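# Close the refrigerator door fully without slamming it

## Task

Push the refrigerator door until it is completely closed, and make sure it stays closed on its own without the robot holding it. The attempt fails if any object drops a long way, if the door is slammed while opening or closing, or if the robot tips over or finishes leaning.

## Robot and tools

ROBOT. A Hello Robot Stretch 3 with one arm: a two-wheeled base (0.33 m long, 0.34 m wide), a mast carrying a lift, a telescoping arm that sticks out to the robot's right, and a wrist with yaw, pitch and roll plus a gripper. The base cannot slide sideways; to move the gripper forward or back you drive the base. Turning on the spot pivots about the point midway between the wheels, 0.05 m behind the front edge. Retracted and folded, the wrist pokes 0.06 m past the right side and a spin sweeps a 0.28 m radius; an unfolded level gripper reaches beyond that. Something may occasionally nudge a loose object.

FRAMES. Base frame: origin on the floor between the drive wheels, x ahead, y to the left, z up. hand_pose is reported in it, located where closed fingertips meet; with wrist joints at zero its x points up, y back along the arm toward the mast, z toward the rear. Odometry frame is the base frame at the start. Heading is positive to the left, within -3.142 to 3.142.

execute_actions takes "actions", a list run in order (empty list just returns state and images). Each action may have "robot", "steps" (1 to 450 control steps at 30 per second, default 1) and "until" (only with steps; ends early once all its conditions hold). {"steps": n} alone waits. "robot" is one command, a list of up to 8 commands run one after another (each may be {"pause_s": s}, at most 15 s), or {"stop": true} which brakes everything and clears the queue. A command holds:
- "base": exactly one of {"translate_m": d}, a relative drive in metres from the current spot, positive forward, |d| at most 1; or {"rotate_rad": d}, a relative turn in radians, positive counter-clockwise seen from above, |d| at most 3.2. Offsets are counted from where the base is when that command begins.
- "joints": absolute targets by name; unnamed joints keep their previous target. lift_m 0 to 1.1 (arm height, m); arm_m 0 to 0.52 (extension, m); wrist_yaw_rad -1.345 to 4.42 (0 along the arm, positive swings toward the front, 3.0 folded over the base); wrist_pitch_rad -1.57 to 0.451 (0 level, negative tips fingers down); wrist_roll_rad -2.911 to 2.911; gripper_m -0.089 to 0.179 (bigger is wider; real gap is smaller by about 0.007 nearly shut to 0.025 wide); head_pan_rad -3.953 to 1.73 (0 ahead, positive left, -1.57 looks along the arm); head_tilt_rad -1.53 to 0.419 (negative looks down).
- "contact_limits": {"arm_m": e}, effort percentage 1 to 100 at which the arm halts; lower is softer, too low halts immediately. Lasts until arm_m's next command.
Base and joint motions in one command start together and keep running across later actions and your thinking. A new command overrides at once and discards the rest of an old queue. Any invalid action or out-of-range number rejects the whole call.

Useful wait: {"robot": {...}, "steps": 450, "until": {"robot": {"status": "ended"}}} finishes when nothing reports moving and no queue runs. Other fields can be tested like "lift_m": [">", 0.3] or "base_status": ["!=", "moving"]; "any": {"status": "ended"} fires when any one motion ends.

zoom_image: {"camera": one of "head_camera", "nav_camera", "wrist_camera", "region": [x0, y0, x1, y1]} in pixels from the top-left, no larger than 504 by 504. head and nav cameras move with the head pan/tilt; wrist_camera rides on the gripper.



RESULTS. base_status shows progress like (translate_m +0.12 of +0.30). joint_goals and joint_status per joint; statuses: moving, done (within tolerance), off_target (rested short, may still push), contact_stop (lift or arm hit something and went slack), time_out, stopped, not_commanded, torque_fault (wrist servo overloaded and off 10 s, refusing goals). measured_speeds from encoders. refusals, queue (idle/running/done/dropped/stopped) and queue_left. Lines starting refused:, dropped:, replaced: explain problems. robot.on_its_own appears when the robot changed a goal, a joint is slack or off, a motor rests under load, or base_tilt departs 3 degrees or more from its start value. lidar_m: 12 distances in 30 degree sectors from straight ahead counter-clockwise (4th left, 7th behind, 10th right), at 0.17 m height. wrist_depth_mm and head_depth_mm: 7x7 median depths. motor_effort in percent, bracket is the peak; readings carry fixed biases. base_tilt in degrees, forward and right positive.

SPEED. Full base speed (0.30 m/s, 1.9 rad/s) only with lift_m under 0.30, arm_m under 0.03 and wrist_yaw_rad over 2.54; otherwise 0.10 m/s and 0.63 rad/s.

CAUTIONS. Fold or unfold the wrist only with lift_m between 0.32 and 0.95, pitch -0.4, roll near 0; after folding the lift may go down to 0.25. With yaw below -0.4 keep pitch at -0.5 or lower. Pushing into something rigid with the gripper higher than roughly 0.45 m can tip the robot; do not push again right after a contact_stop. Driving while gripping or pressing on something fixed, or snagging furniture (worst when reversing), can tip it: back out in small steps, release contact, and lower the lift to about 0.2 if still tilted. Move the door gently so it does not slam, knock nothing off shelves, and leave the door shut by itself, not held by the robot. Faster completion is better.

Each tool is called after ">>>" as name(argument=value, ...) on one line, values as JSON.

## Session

>>> execute_actions(actions=[{"robot":{"joints":{"head_tilt_rad":-0.6,"lift_m":0.28}},"steps":40}])

Scene clock: 1.33 s.
robot.base_odometry: x=+0.000 y=+0.000 heading=+0.000 (m, m, rad; robot's odometry frame)
robot.turned_by_wheels: +0.000 (rad since the last result)
robot.turned_by_imu: +0.000 (rad since the last result)
robot.base_tilt: forward=+0.5 right=-0.7 (deg)
robot.lidar_m: 2.71 4.02 1.43 1.45 1.24 1.23 1.00 0.79 0.78 0.84 0.88 2.51
robot.head_depth_mm: 2167 2379 2603 2223 1769 1437 1219 / 2328 2520 2740 2246 1757 1443 1231 / 2447 2685 2940 2265 1763 1444 1228 / 2607 2934 3028 2286 1778 1445 1236 / 2825 3134 3184 2279 1771 1462 1230 / 3044 3360 3237 2273 1789 1464 1238 / 3225 3769 3207 2290 1792 1465 1245
robot.base_status: not_commanded
robot.joint_positions: lift_m=+0.452 arm_m=-0.003 wrist_yaw_rad=+2.846 wrist_pitch_rad=-0.464 wrist_roll_rad=-0.014 gripper_m=+0.037 head_pan_rad=+0.003 head_tilt_rad=-0.592
robot.joint_goals: lift_m=+0.280 arm_m=-0.003 wrist_yaw_rad=+2.846 wrist_pitch_rad=-0.464 wrist_roll_rad=-0.014 gripper_m=+0.037 head_pan_rad=+0.003 head_tilt_rad=-0.600
robot.joint_status: lift_m=moving arm_m=not_commanded wrist_yaw_rad=not_commanded wrist_pitch_rad=not_commanded wrist_roll_rad=not_commanded gripper_m=not_commanded head_pan_rad=not_commanded head_tilt_rad=done
robot.measured_speeds: translate_m=+0.000 rotate_rad=+0.000 lift_m=-0.110 arm_m=+0.000 wrist_yaw_rad=+0.000 wrist_pitch_rad=+0.000 wrist_roll_rad=+0.000 head_pan_rad=+0.000 head_tilt_rad=+0.000
robot: refusals=0 queue=running queue_left=0
robot.motor_effort: left_wheel=+0(1) right_wheel=-1(0) lift_m=+31(31) arm_m=+0(0) wrist_yaw_rad=+0(1) wrist_pitch_rad=+6(6) wrist_roll_rad=+1(1) gripper_m=+0(0) head_pan_rad=+1(0) head_tilt_rad=-3(28) (%)
robot.hand_pose: x=+0.0424 y=+0.0667 z=+0.4545 quat_wxyz=(+0.262, +0.700, +0.062, +0.662) (m; robot's base frame)
robot.wrist_depth_mm: - - - - - - - / - - - - - - - / - - - - - - - / - - - 978 955 954 926 / 843 - 846 802 819 782 749 / 716 - - 679 - 669 650 / 619 609 607 593 581 575 574
pictures: head_camera (sideways: a quarter turn clockwise sets it upright), nav_camera (sideways: a quarter turn counterclockwise sets it upright), wrist_camera
Images, in order (width x height): head_camera 896x504, nav_camera 672x504, wrist_camera 644x364.

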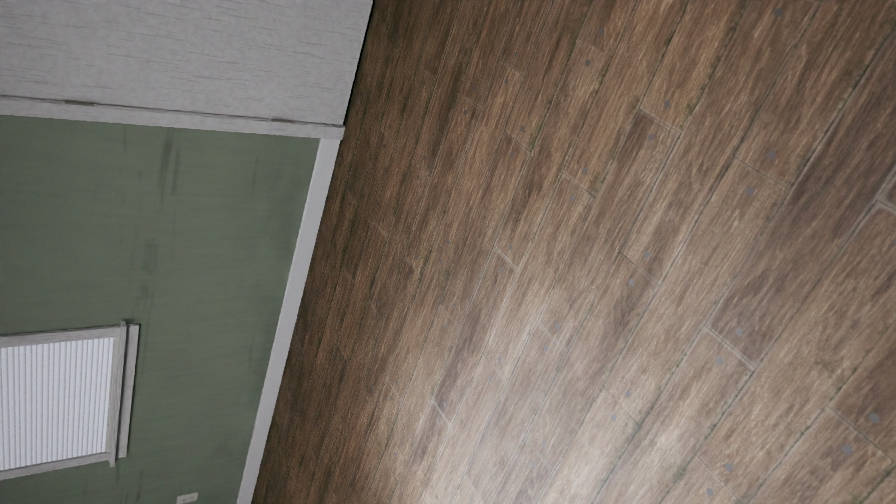

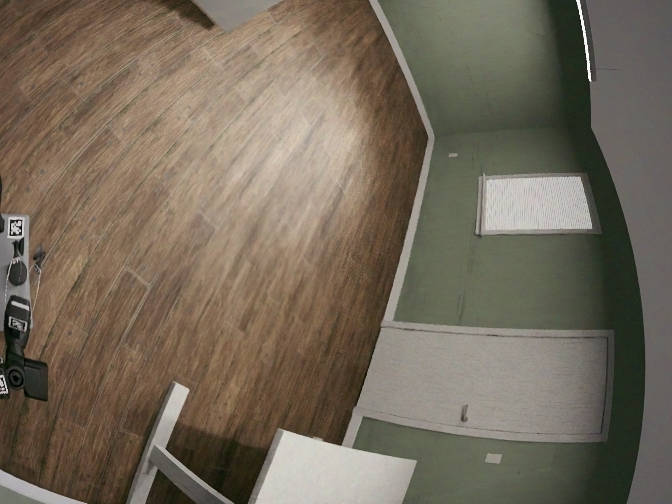

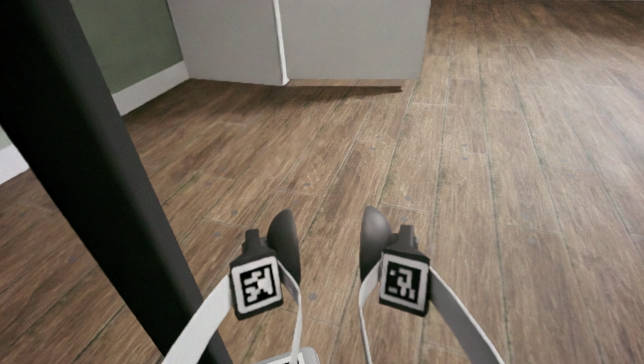

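>>> execute_actions(actions=[{"robot":[{"base":{"translate_m":0.4},"joints":{"head_pan_rad":-2,"head_tilt_rad":-0.8}},{"base":{"rotate_rad":-2.3}},{"base":{"translate_m":-0.75}}],"steps":450,"until":{"robot":{"status":"ended"}}}])

>>> execute_actions(actions=[{"robot":{"base":{"translate_m":-0.9},"joints":{"head_pan_rad":-1.57}},"steps":450,"until":{"robot":{"status":"ended"}}}])

Scene clock: 20.50 s.
robot.base_odometry: x=+0.900 y=+0.559 heading=-2.300 (m, m, rad; robot's odometry frame)
robot.turned_by_wheels: -2.300 (rad since the last result)
robot.turned_by_imu: -2.272 (rad since the last result)
robot.base_tilt: forward=+0.4 right=-0.8 (deg)
robot.lidar_m: 1.75 1.37 2.13 2.12 2.20 2.86 3.00 0.65 0.63 1.16 1.63 1.86
robot.head_depth_mm: 530 599 713 1717 1490 1294 1135 / 571 637 729 852 1098 1271 1137 / 632 717 824 977 1185 1291 1145 / 700 803 944 1141 1409 1296 1143 / 783 916 1102 1392 1504 1300 1142 / 907 1195 1581 1754 1503 1300 1144 / 1279 1532 1766 1804 1515 1302 1149
robot.base_status: done (translate_m -0.7500 of -0.7500)
robot.joint_positions: lift_m=+0.280 arm_m=-0.003 wrist_yaw_rad=+2.846 wrist_pitch_rad=-0.465 wrist_roll_rad=-0.014 gripper_m=+0.037 head_pan_rad=-1.993 head_tilt_rad=-0.791
robot.joint_goals: lift_m=+0.280 arm_m=-0.003 wrist_yaw_rad=+2.846 wrist_pitch_rad=-0.465 wrist_roll_rad=-0.014 gripper_m=+0.037 head_pan_rad=-2.000 head_tilt_rad=-0.800
robot.joint_status: lift_m=done arm_m=not_commanded wrist_yaw_rad=not_commanded wrist_pitch_rad=not_commanded wrist_roll_rad=not_commanded gripper_m=not_commanded head_pan_rad=done head_tilt_rad=done
robot.measured_speeds: translate_m=+0.000 rotate_rad=+0.000 lift_m=+0.000 arm_m=+0.000 wrist_yaw_rad=+0.000 wrist_pitch_rad=+0.000 wrist_roll_rad=+0.000 head_pan_rad=+0.000 head_tilt_rad=+0.000
robot: refusals=0 queue=done queue_left=0
robot.motor_effort: left_wheel=+2(9) right_wheel=-3(10) lift_m=+31(31) arm_m=-1(0) wrist_yaw_rad=+0(0) wrist_pitch_rad=+7(7) wrist_roll_rad=+1(1) gripper_m=-1(1) head_pan_rad=-3(35) head_tilt_rad=-4(19) (%)
robot.hand_pose: x=+0.0424 y=+0.0665 z=+0.2823 quat_wxyz=(+0.263, +0.700, +0.062, +0.662) (m; robot's base frame)
robot.wrist_depth_mm: - - - - - - - / - - - - - - - / - 924 893 881 853 813 807 / 697 703 691 687 668 660 636 / 589 - 594 575 561 545 541 / 499 - - 480 - 462 459 / 451 - - 409 410 407 404
pictures: head_camera (sideways: a quarter turn clockwise sets it upright), nav_camera (sideways: a quarter turn counterclockwise sets it upright), wrist_camera
Images, in order (width x height): head_camera 896x504, nav_camera 672x504, wrist_camera 644x364.

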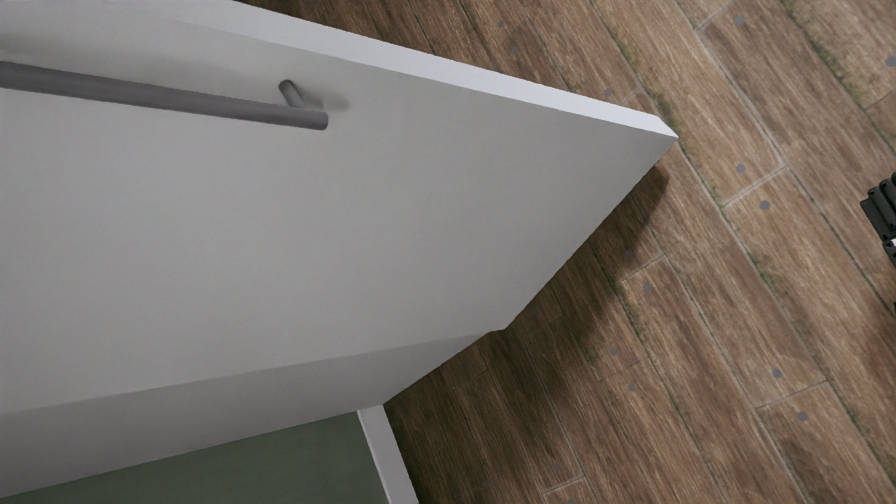

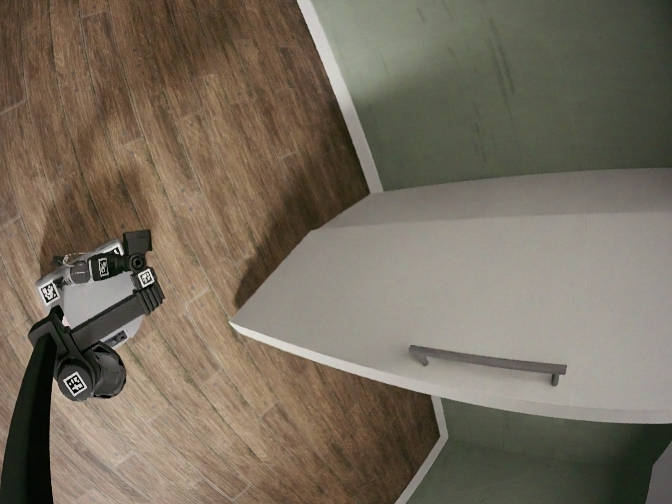

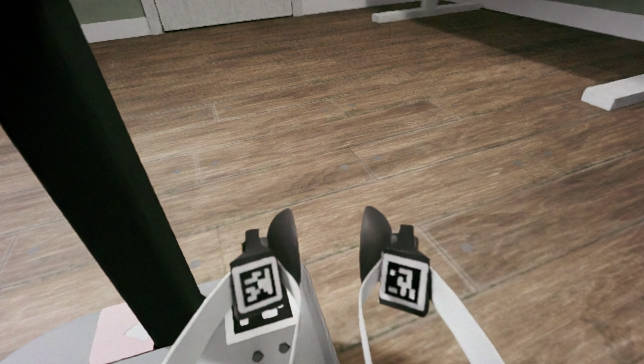

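Scene clock: 25.20 s.
robot.base_odometry: x=+1.499 y=+1.231 heading=-2.300 (m, m, rad; robot's odometry frame)
robot.turned_by_wheels: +0.000 (rad since the last result)
robot.turned_by_imu: +0.000 (rad since the last result)
robot.base_tilt: forward=+0.4 right=-0.7 (deg)
robot.lidar_m: 2.23 2.23 2.19 2.09 2.12 2.25 2.11 2.16 1.77 1.11 0.61 2.21
robot.head_depth_mm: 1528 1759 2027 1764 1487 1284 1133 / 1526 1735 1981 1777 1492 1288 1135 / 1493 1716 1988 1775 1499 1291 1132 / 1456 1646 1870 1686 1501 1292 1145 / 997 1470 1403 1608 1496 1307 1144 / 1182 1502 1456 1652 1517 1306 1149 / 1188 1497 1402 1587 1482 1257 1147
robot.base_status: done (translate_m -0.9000 of -0.9000)
robot.joint_positions: lift_m=+0.280 arm_m=-0.003 wrist_yaw_rad=+2.846 wrist_pitch_rad=-0.465 wrist_roll_rad=-0.014 gripper_m=+0.037 head_pan_rad=-1.577 head_tilt_rad=-0.791
robot.joint_goals: lift_m=+0.280 arm_m=-0.003 wrist_yaw_rad=+2.846 wrist_pitch_rad=-0.465 wrist_roll_rad=-0.014 gripper_m=+0.037 head_pan_rad=-1.570 head_tilt_rad=-0.800
robot.joint_status: lift_m=done arm_m=not_commanded wrist_yaw_rad=not_commanded wrist_pitch_rad=not_commanded wrist_roll_rad=not_commanded gripper_m=not_commanded head_pan_rad=done head_tilt_rad=done
robot.measured_speeds: translate_m=+0.000 rotate_rad=+0.000 lift_m=+0.000 arm_m=+0.000 wrist_yaw_rad=+0.000 wrist_pitch_rad=+0.000 wrist_roll_rad=+0.000 head_pan_rad=+0.000 head_tilt_rad=+0.000
robot: refusals=0 queue=done queue_left=0
robot.motor_effort: left_wheel=+2(5) right_wheel=-3(10) lift_m=+31(32) arm_m=+0(1) wrist_yaw_rad=+0(0) wrist_pitch_rad=+7(7) wrist_roll_rad=+1(1) gripper_m=+0(1) head_pan_rad=+3(24) head_tilt_rad=-3(4) (%)
robot.hand_pose: x=+0.0424 y=+0.0665 z=+0.2823 quat_wxyz=(+0.263, +0.700, +0.062, +0.662) (m; robot's base frame)
robot.wrist_depth_mm: - - - - - - - / - - - - - - - / - 915 892 866 825 823 790 / 706 721 706 684 664 658 646 / 586 - 590 569 578 544 535 / 502 - - 480 - 463 459 / 450 - - 416 411 405 401
pictures: head_camera (sideways: a quarter turn clockwise sets it upright), nav_camera (sideways: a quarter turn counterclockwise sets it upright), wrist_camera
Images, in order (width x height): head_camera 896x504, nav_camera 672x504, wrist_camera 644x364.

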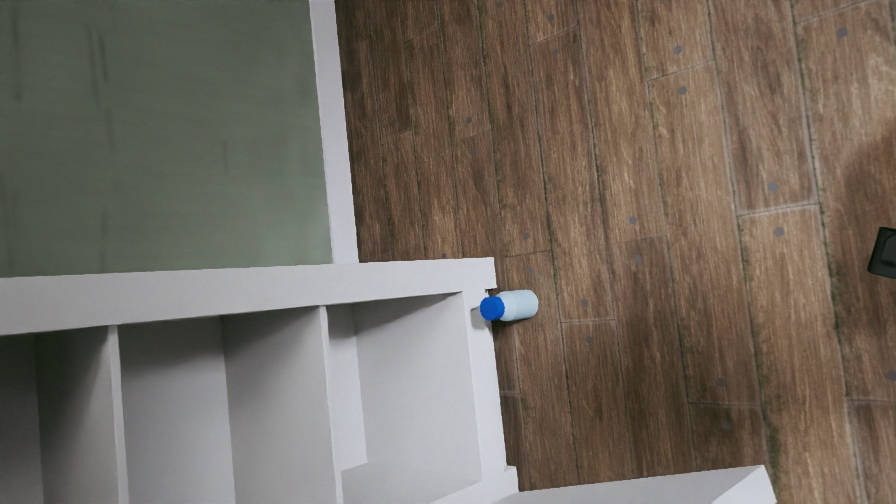

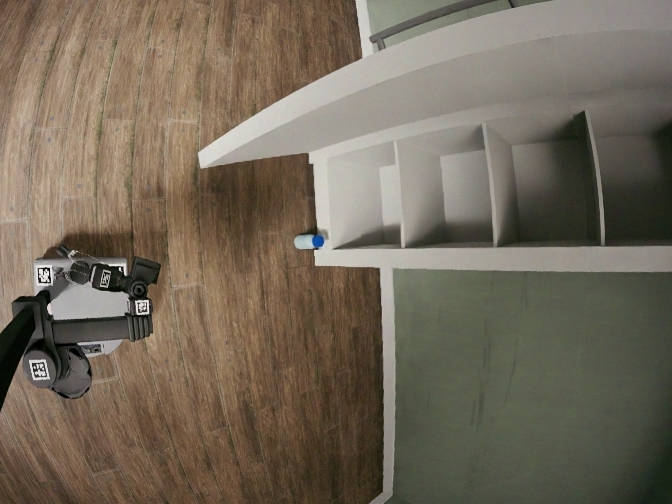

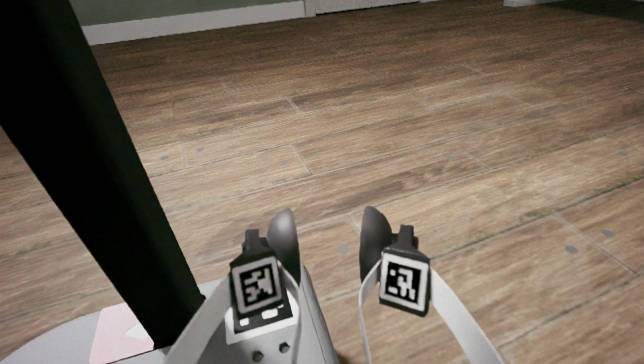

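>>> execute_actions(actions=[{"robot":[{"base":{"rotate_rad":-1.57}},{"base":{"translate_m":0.2}},{"base":{"rotate_rad":1.65}},{"joints":{"lift_m":0.33,"arm_m":0.05,"wrist_pitch_rad":-0.4}},{"joints":{"wrist_yaw_rad":0}},{"base":{"translate_m":0.09},"joints":{"lift_m":0.045,"arm_m":0.27,"gripper_m":0.17}}],"steps":450,"until":{"robot":{"status":"ended"}}},{"steps":200,"until":{"robot":{"status":"ended"}}}])

Scene clock: 51.40 s.
robot.base_odometry: x=+1.296 y=+1.292 heading=-2.220 (m, m, rad; robot's odometry frame)
robot.turned_by_wheels: +0.080 (rad since the last result)
robot.turned_by_imu: +0.079 (rad since the last result)
robot.base_tilt: forward=+0.3 right=-0.7 (deg)
robot.lidar_m: 2.20 2.19 2.34 2.28 2.38 2.26 2.19 2.09 1.53 1.35 0.41 0.42
robot.head_depth_mm: 1297 1491 1760 1767 1489 1286 1137 / 1293 1490 1742 1779 1491 1284 1138 / 804 922 1081 1353 1462 1320 1138 / 1095 1318 1299 1584 1448 1320 1143 / 1113 1345 1313 1608 1458 1302 1147 / 1103 1321 1305 1537 1459 1297 1126 / 1103 1031 1157 1193 1079 907 924
robot.base_status: done (translate_m +0.0900 of +0.0900)
robot.joint_positions: lift_m=+0.045 arm_m=+0.270 wrist_yaw_rad=+0.001 wrist_pitch_rad=-0.423 wrist_roll_rad=-0.014 gripper_m=+0.170 head_pan_rad=-1.577 head_tilt_rad=-0.791
robot.joint_goals: lift_m=+0.045 arm_m=+0.270 wrist_yaw_rad=+0.000 wrist_pitch_rad=-0.400 wrist_roll_rad=-0.014 gripper_m=+0.170 head_pan_rad=-1.570 head_tilt_rad=-0.800
robot.joint_status: lift_m=done arm_m=done wrist_yaw_rad=done wrist_pitch_rad=done wrist_roll_rad=not_commanded gripper_m=done head_pan_rad=done head_tilt_rad=done
robot.measured_speeds: translate_m=+0.000 rotate_rad=+0.000 lift_m=+0.000 arm_m=+0.000 wrist_yaw_rad=+0.000 wrist_pitch_rad=+0.000 wrist_roll_rad=+0.000 head_pan_rad=+0.000 head_tilt_rad=+0.000
robot: refusals=0 queue=done queue_left=0
robot.motor_effort: left_wheel=-2(9) right_wheel=+2(11) lift_m=+31(39) arm_m=+4(5) wrist_yaw_rad=-2(3) wrist_pitch_rad=+10(11) wrist_roll_rad=+1(1) gripper_m=+0(100) head_pan_rad=+3(3) head_tilt_rad=-4(3) (%)
robot.hand_pose: x=-0.0213 y=-0.6384 z=+0.0567 quat_wxyz=(+0.697, +0.150, -0.686, -0.147) (m; robot's base frame)
robot.wrist_depth_mm: 372 373 369 354 360 835 837 / 395 394 397 291 385 531 515 / 427 424 417 317 371 381 369 / 330 324 317 311 303 298 293 / 264 270 256 252 248 248 241 / 225 217 214 212 210 207 205 / - 185 185 184 181 178 172
pictures: head_camera (sideways: a quarter turn clockwise sets it upright), nav_camera (sideways: a quarter turn counterclockwise sets it upright), wrist_camera
Images, in order (width x height): head_camera 896x504, nav_camera 672x504, wrist_camera 644x364.

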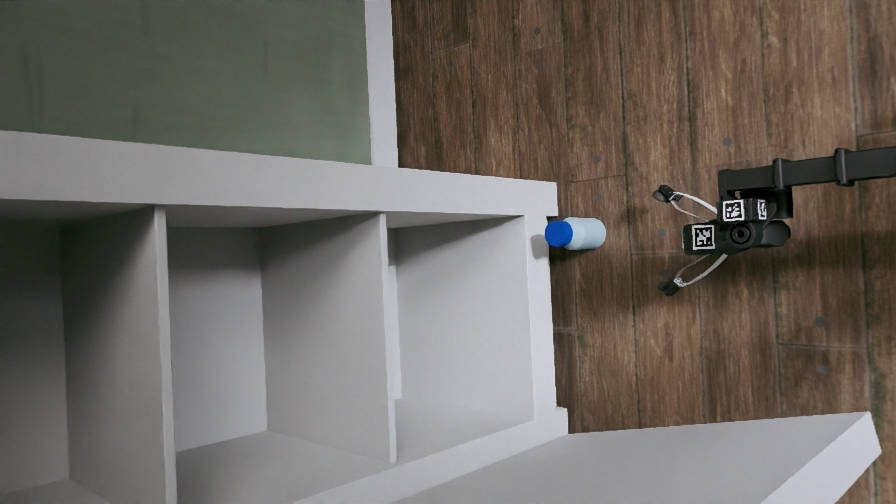

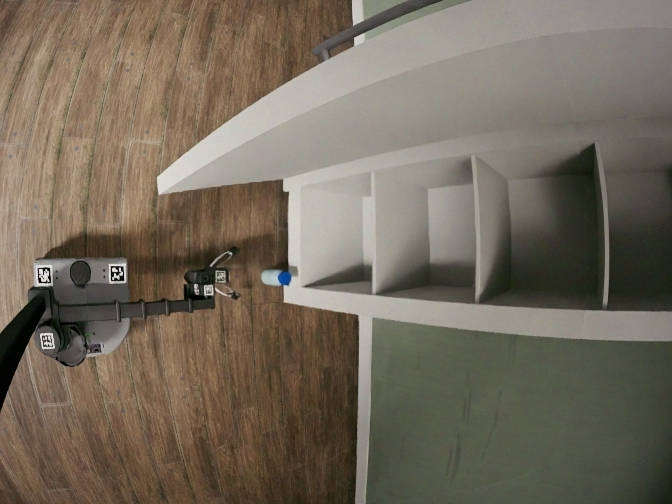

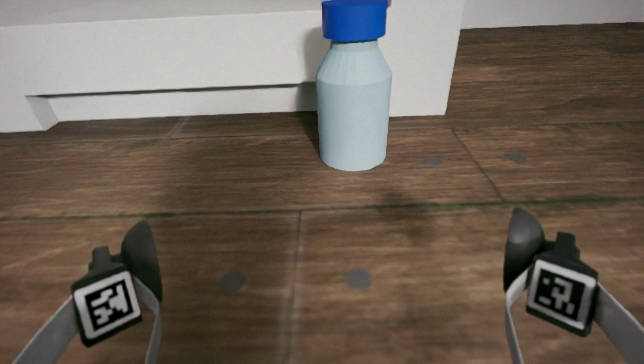

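>>> execute_actions(actions=[{"robot":[{"base":{"translate_m":-0.015},"joints":{"arm_m":0.46}},{"joints":{"gripper_m":0.02}},{"joints":{"lift_m":0.06}},{"base":{"translate_m":-0.28}},{"joints":{"lift_m":0.048}},{"joints":{"gripper_m":0.15}},{"joints":{"lift_m":0.34,"arm_m":0.1}},{"joints":{"wrist_yaw_rad":3,"wrist_pitch_rad":-0.4,"arm_m":0,"gripper_m":0}}],"steps":450,"until":{"robot":{"status":"ended"}}},{"steps":300,"until":{"robot":{"status":"ended"}}}])

>>> execute_actions(actions=[{"robot":[{"joints":{"lift_m":0.28},"base":{"rotate_rad":0.03}},{"base":{"translate_m":1}},{"joints":{"lift_m":0.33}},{"joints":{"wrist_yaw_rad":0,"arm_m":0.2}},{"base":{"translate_m":-0.66},"joints":{"wrist_pitch_rad":0,"lift_m":0.25}},{"joints":{"arm_m":0.27}},{"joints":{"arm_m":0.33}},{"joints":{"arm_m":0.38}}],"steps":450,"until":{"robot":{"status":"ended"}}},{"steps":450,"until":{"robot":{"status":"ended"}}},{"robot":[{"joints":{"arm_m":0.42}},{"joints":{"arm_m":0.45}},{"joints":{"arm_m":0.48}},{"joints":{"arm_m":0.51}}],"steps":190,"until":{"robot":{"status":"ended"}}},{"robot":{"joints":{"arm_m":0.4}},"steps":30}])

Scene clock: 85.10 s.
robot.base_odometry: x=+1.474 y=+1.527 heading=-2.220 (m, m, rad; robot's odometry frame)
robot.turned_by_wheels: +0.000 (rad since the last result)
robot.turned_by_imu: +0.002 (rad since the last result)
robot.base_tilt: forward=+0.4 right=-0.7 (deg)
robot.lidar_m: 2.48 2.97 2.36 2.28 2.37 1.97 1.90 1.97 1.52 0.92 0.90 0.64
robot.head_depth_mm: 1308 1491 1737 1775 1486 1283 1134 / 1292 1487 1729 1771 1488 1295 1134 / 1294 1483 1721 1770 1495 1295 1140 / 1296 1476 1728 1773 1465 1294 1159 / 1264 1403 1380 1328 1470 1302 1145 / 792 891 1190 1589 1457 1302 1147 / 1093 1332 1314 1577 1472 1309 1156
robot.base_status: done (translate_m -0.2800 of -0.2800)
robot.joint_positions: lift_m=+0.340 arm_m=+0.000 wrist_yaw_rad=+2.998 wrist_pitch_rad=-0.423 wrist_roll_rad=-0.014 gripper_m=+0.000 head_pan_rad=-1.577 head_tilt_rad=-0.791
robot.joint_goals: lift_m=+0.340 arm_m=+0.000 wrist_yaw_rad=+3.000 wrist_pitch_rad=-0.400 wrist_roll_rad=-0.014 gripper_m=+0.000 head_pan_rad=-1.570 head_tilt_rad=-0.800
robot.joint_status: lift_m=done arm_m=done wrist_yaw_rad=done wrist_pitch_rad=done wrist_roll_rad=not_commanded gripper_m=done head_pan_rad=done head_tilt_rad=done
robot.measured_speeds: translate_m=+0.000 rotate_rad=+0.000 lift_m=+0.000 arm_m=+0.000 wrist_yaw_rad=+0.000 wrist_pitch_rad=+0.000 wrist_roll_rad=+0.000 head_pan_rad=+0.000 head_tilt_rad=+0.000
robot: refusals=0 queue=done queue_left=0
robot.motor_effort: left_wheel=-1(4) right_wheel=+2(3) lift_m=+37(40) arm_m=-4(5) wrist_yaw_rad=+3(3) wrist_pitch_rad=+10(22) wrist_roll_rad=+1(1) gripper_m=-2(100) head_pan_rad=+2(3) head_tilt_rad=-4(4) (%)
robot.hand_pose: x=+0.0108 y=+0.0762 z=+0.3515 quat_wxyz=(+0.197, +0.695, +0.100, +0.684) (m; robot's base frame)
robot.wrist_depth_mm: - - - - - - - / - - - - - - - / - - - - - - 999 / 905 888 844 857 817 799 780 / 713 707 688 711 672 654 648 / 597 589 - - 570 560 547 / 514 522 - - 494 485 474
pictures: head_camera (sideways: a quarter turn clockwise sets it upright), nav_camera (sideways: a quarter turn counterclockwise sets it upright), wrist_camera
Images, in order (width x height): head_camera 896x504, nav_camera 672x504, wrist_camera 644x364.

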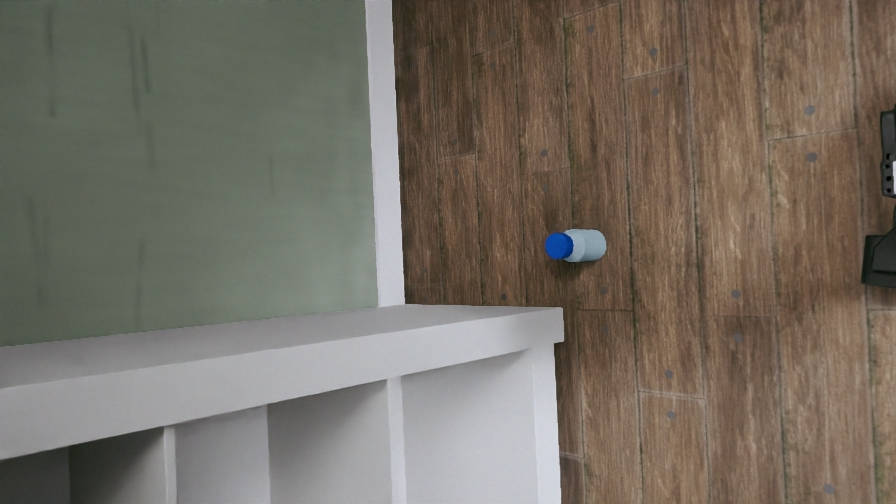

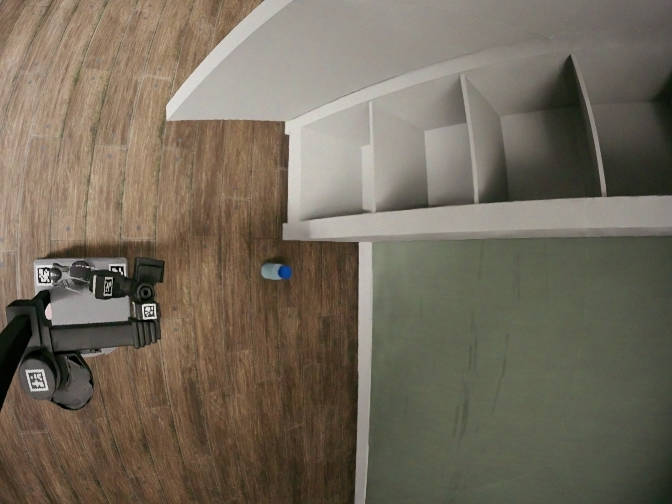

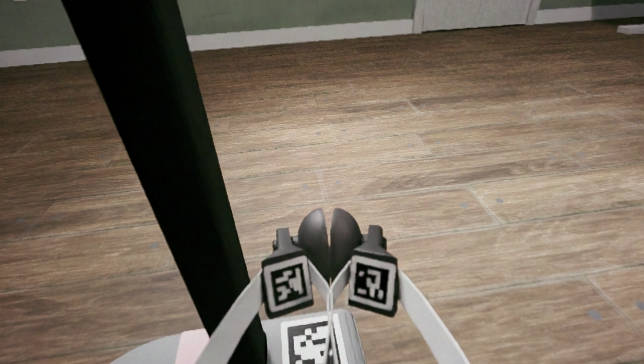

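Scene clock: 110.10 s.
robot.base_odometry: x=+1.276 y=+1.250 heading=-2.190 (m, m, rad; robot's odometry frame)
robot.turned_by_wheels: +0.030 (rad since the last result)
robot.turned_by_imu: +0.031 (rad since the last result)
robot.base_tilt: forward=+0.5 right=-0.7 (deg)
robot.lidar_m: 2.15 2.65 2.33 2.27 2.39 2.29 2.23 2.03 0.89 0.86 0.90 2.18
robot.head_depth_mm: 1300 1495 1746 1769 1485 1288 1133 / 725 841 1060 1727 1471 1288 1141 / 734 838 981 1175 1404 1296 1140 / 734 841 982 1185 1408 1289 1143 / 733 838 980 1180 1438 1299 1140 / 733 837 977 1177 1427 1304 1149 / 731 836 974 1660 1508 1300 1146
robot.base_status: done (translate_m -0.6600 of -0.6600)
robot.joint_positions: lift_m=+0.250 arm_m=+0.401 wrist_yaw_rad=-0.001 wrist_pitch_rad=-0.027 wrist_roll_rad=-0.014 gripper_m=+0.000 head_pan_rad=-1.576 head_tilt_rad=-0.792
robot.joint_goals: lift_m=+0.250 arm_m=+0.400 wrist_yaw_rad=+0.000 wrist_pitch_rad=+0.000 wrist_roll_rad=-0.014 gripper_m=+0.000 head_pan_rad=-1.570 head_tilt_rad=-0.800
robot.joint_status: lift_m=done arm_m=moving wrist_yaw_rad=done wrist_pitch_rad=done wrist_roll_rad=not_commanded gripper_m=done head_pan_rad=done head_tilt_rad=done
robot.measured_speeds: translate_m=+0.000 rotate_rad=+0.000 lift_m=+0.000 arm_m=-0.017 wrist_yaw_rad=+0.000 wrist_pitch_rad=+0.000 wrist_roll_rad=+0.000 head_pan_rad=+0.000 head_tilt_rad=+0.000
robot: refusals=0 queue=running queue_left=0
robot.motor_effort: left_wheel=+0(11) right_wheel=+0(38) lift_m=+32(37) arm_m=-4(36) wrist_yaw_rad=+1(14) wrist_pitch_rad=+12(16) wrist_roll_rad=+0(1) gripper_m=-2(5) head_pan_rad=+3(3) head_tilt_rad=-3(3) (%)
robot.hand_pose: x=-0.0218 y=-0.8016 z=+0.3578 quat_wxyz=(+0.712, +0.009, -0.702, -0.010) (m; robot's base frame)
robot.wrist_depth_mm: 203 201 198 195 193 191 188 / 210 207 204 202 200 196 193 / 216 214 211 209 206 203 201 / 224 221 219 215 212 210 206 / 234 230 226 - 221 217 214 / 243 238 235 - 227 225 222 / 253 249 245 241 238 233 230
pictures: head_camera (sideways: a quarter turn clockwise sets it upright), nav_camera (sideways: a quarter turn counterclockwise sets it upright), wrist_camera
dropped: robot: command 1 of its queue: arm_m: contact_stop
Images, in order (width x height): head_camera 896x504, nav_camera 672x504, wrist_camera 644x364.

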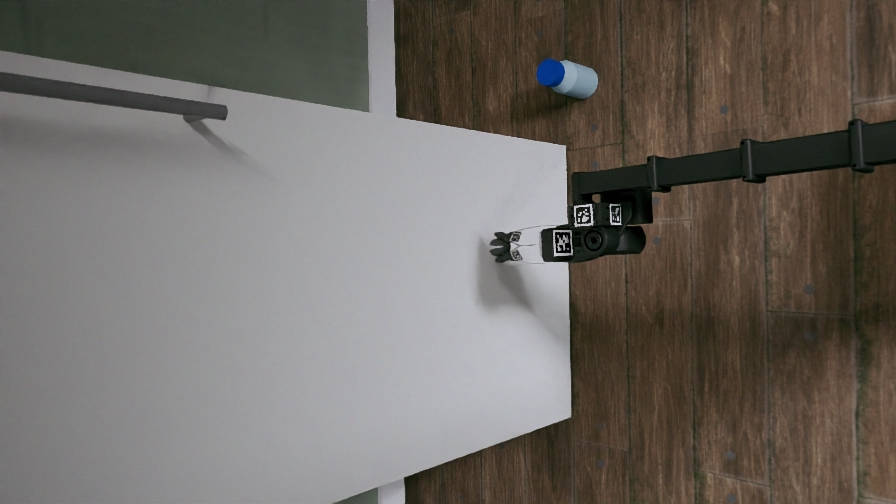

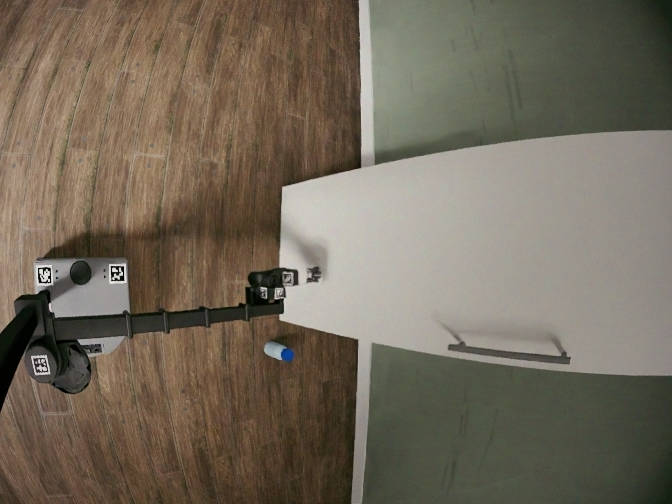

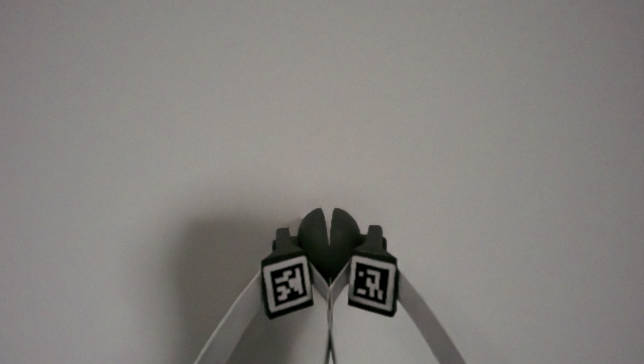

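>>> finished_scene(scene=2)

The scene is finished: the task was done.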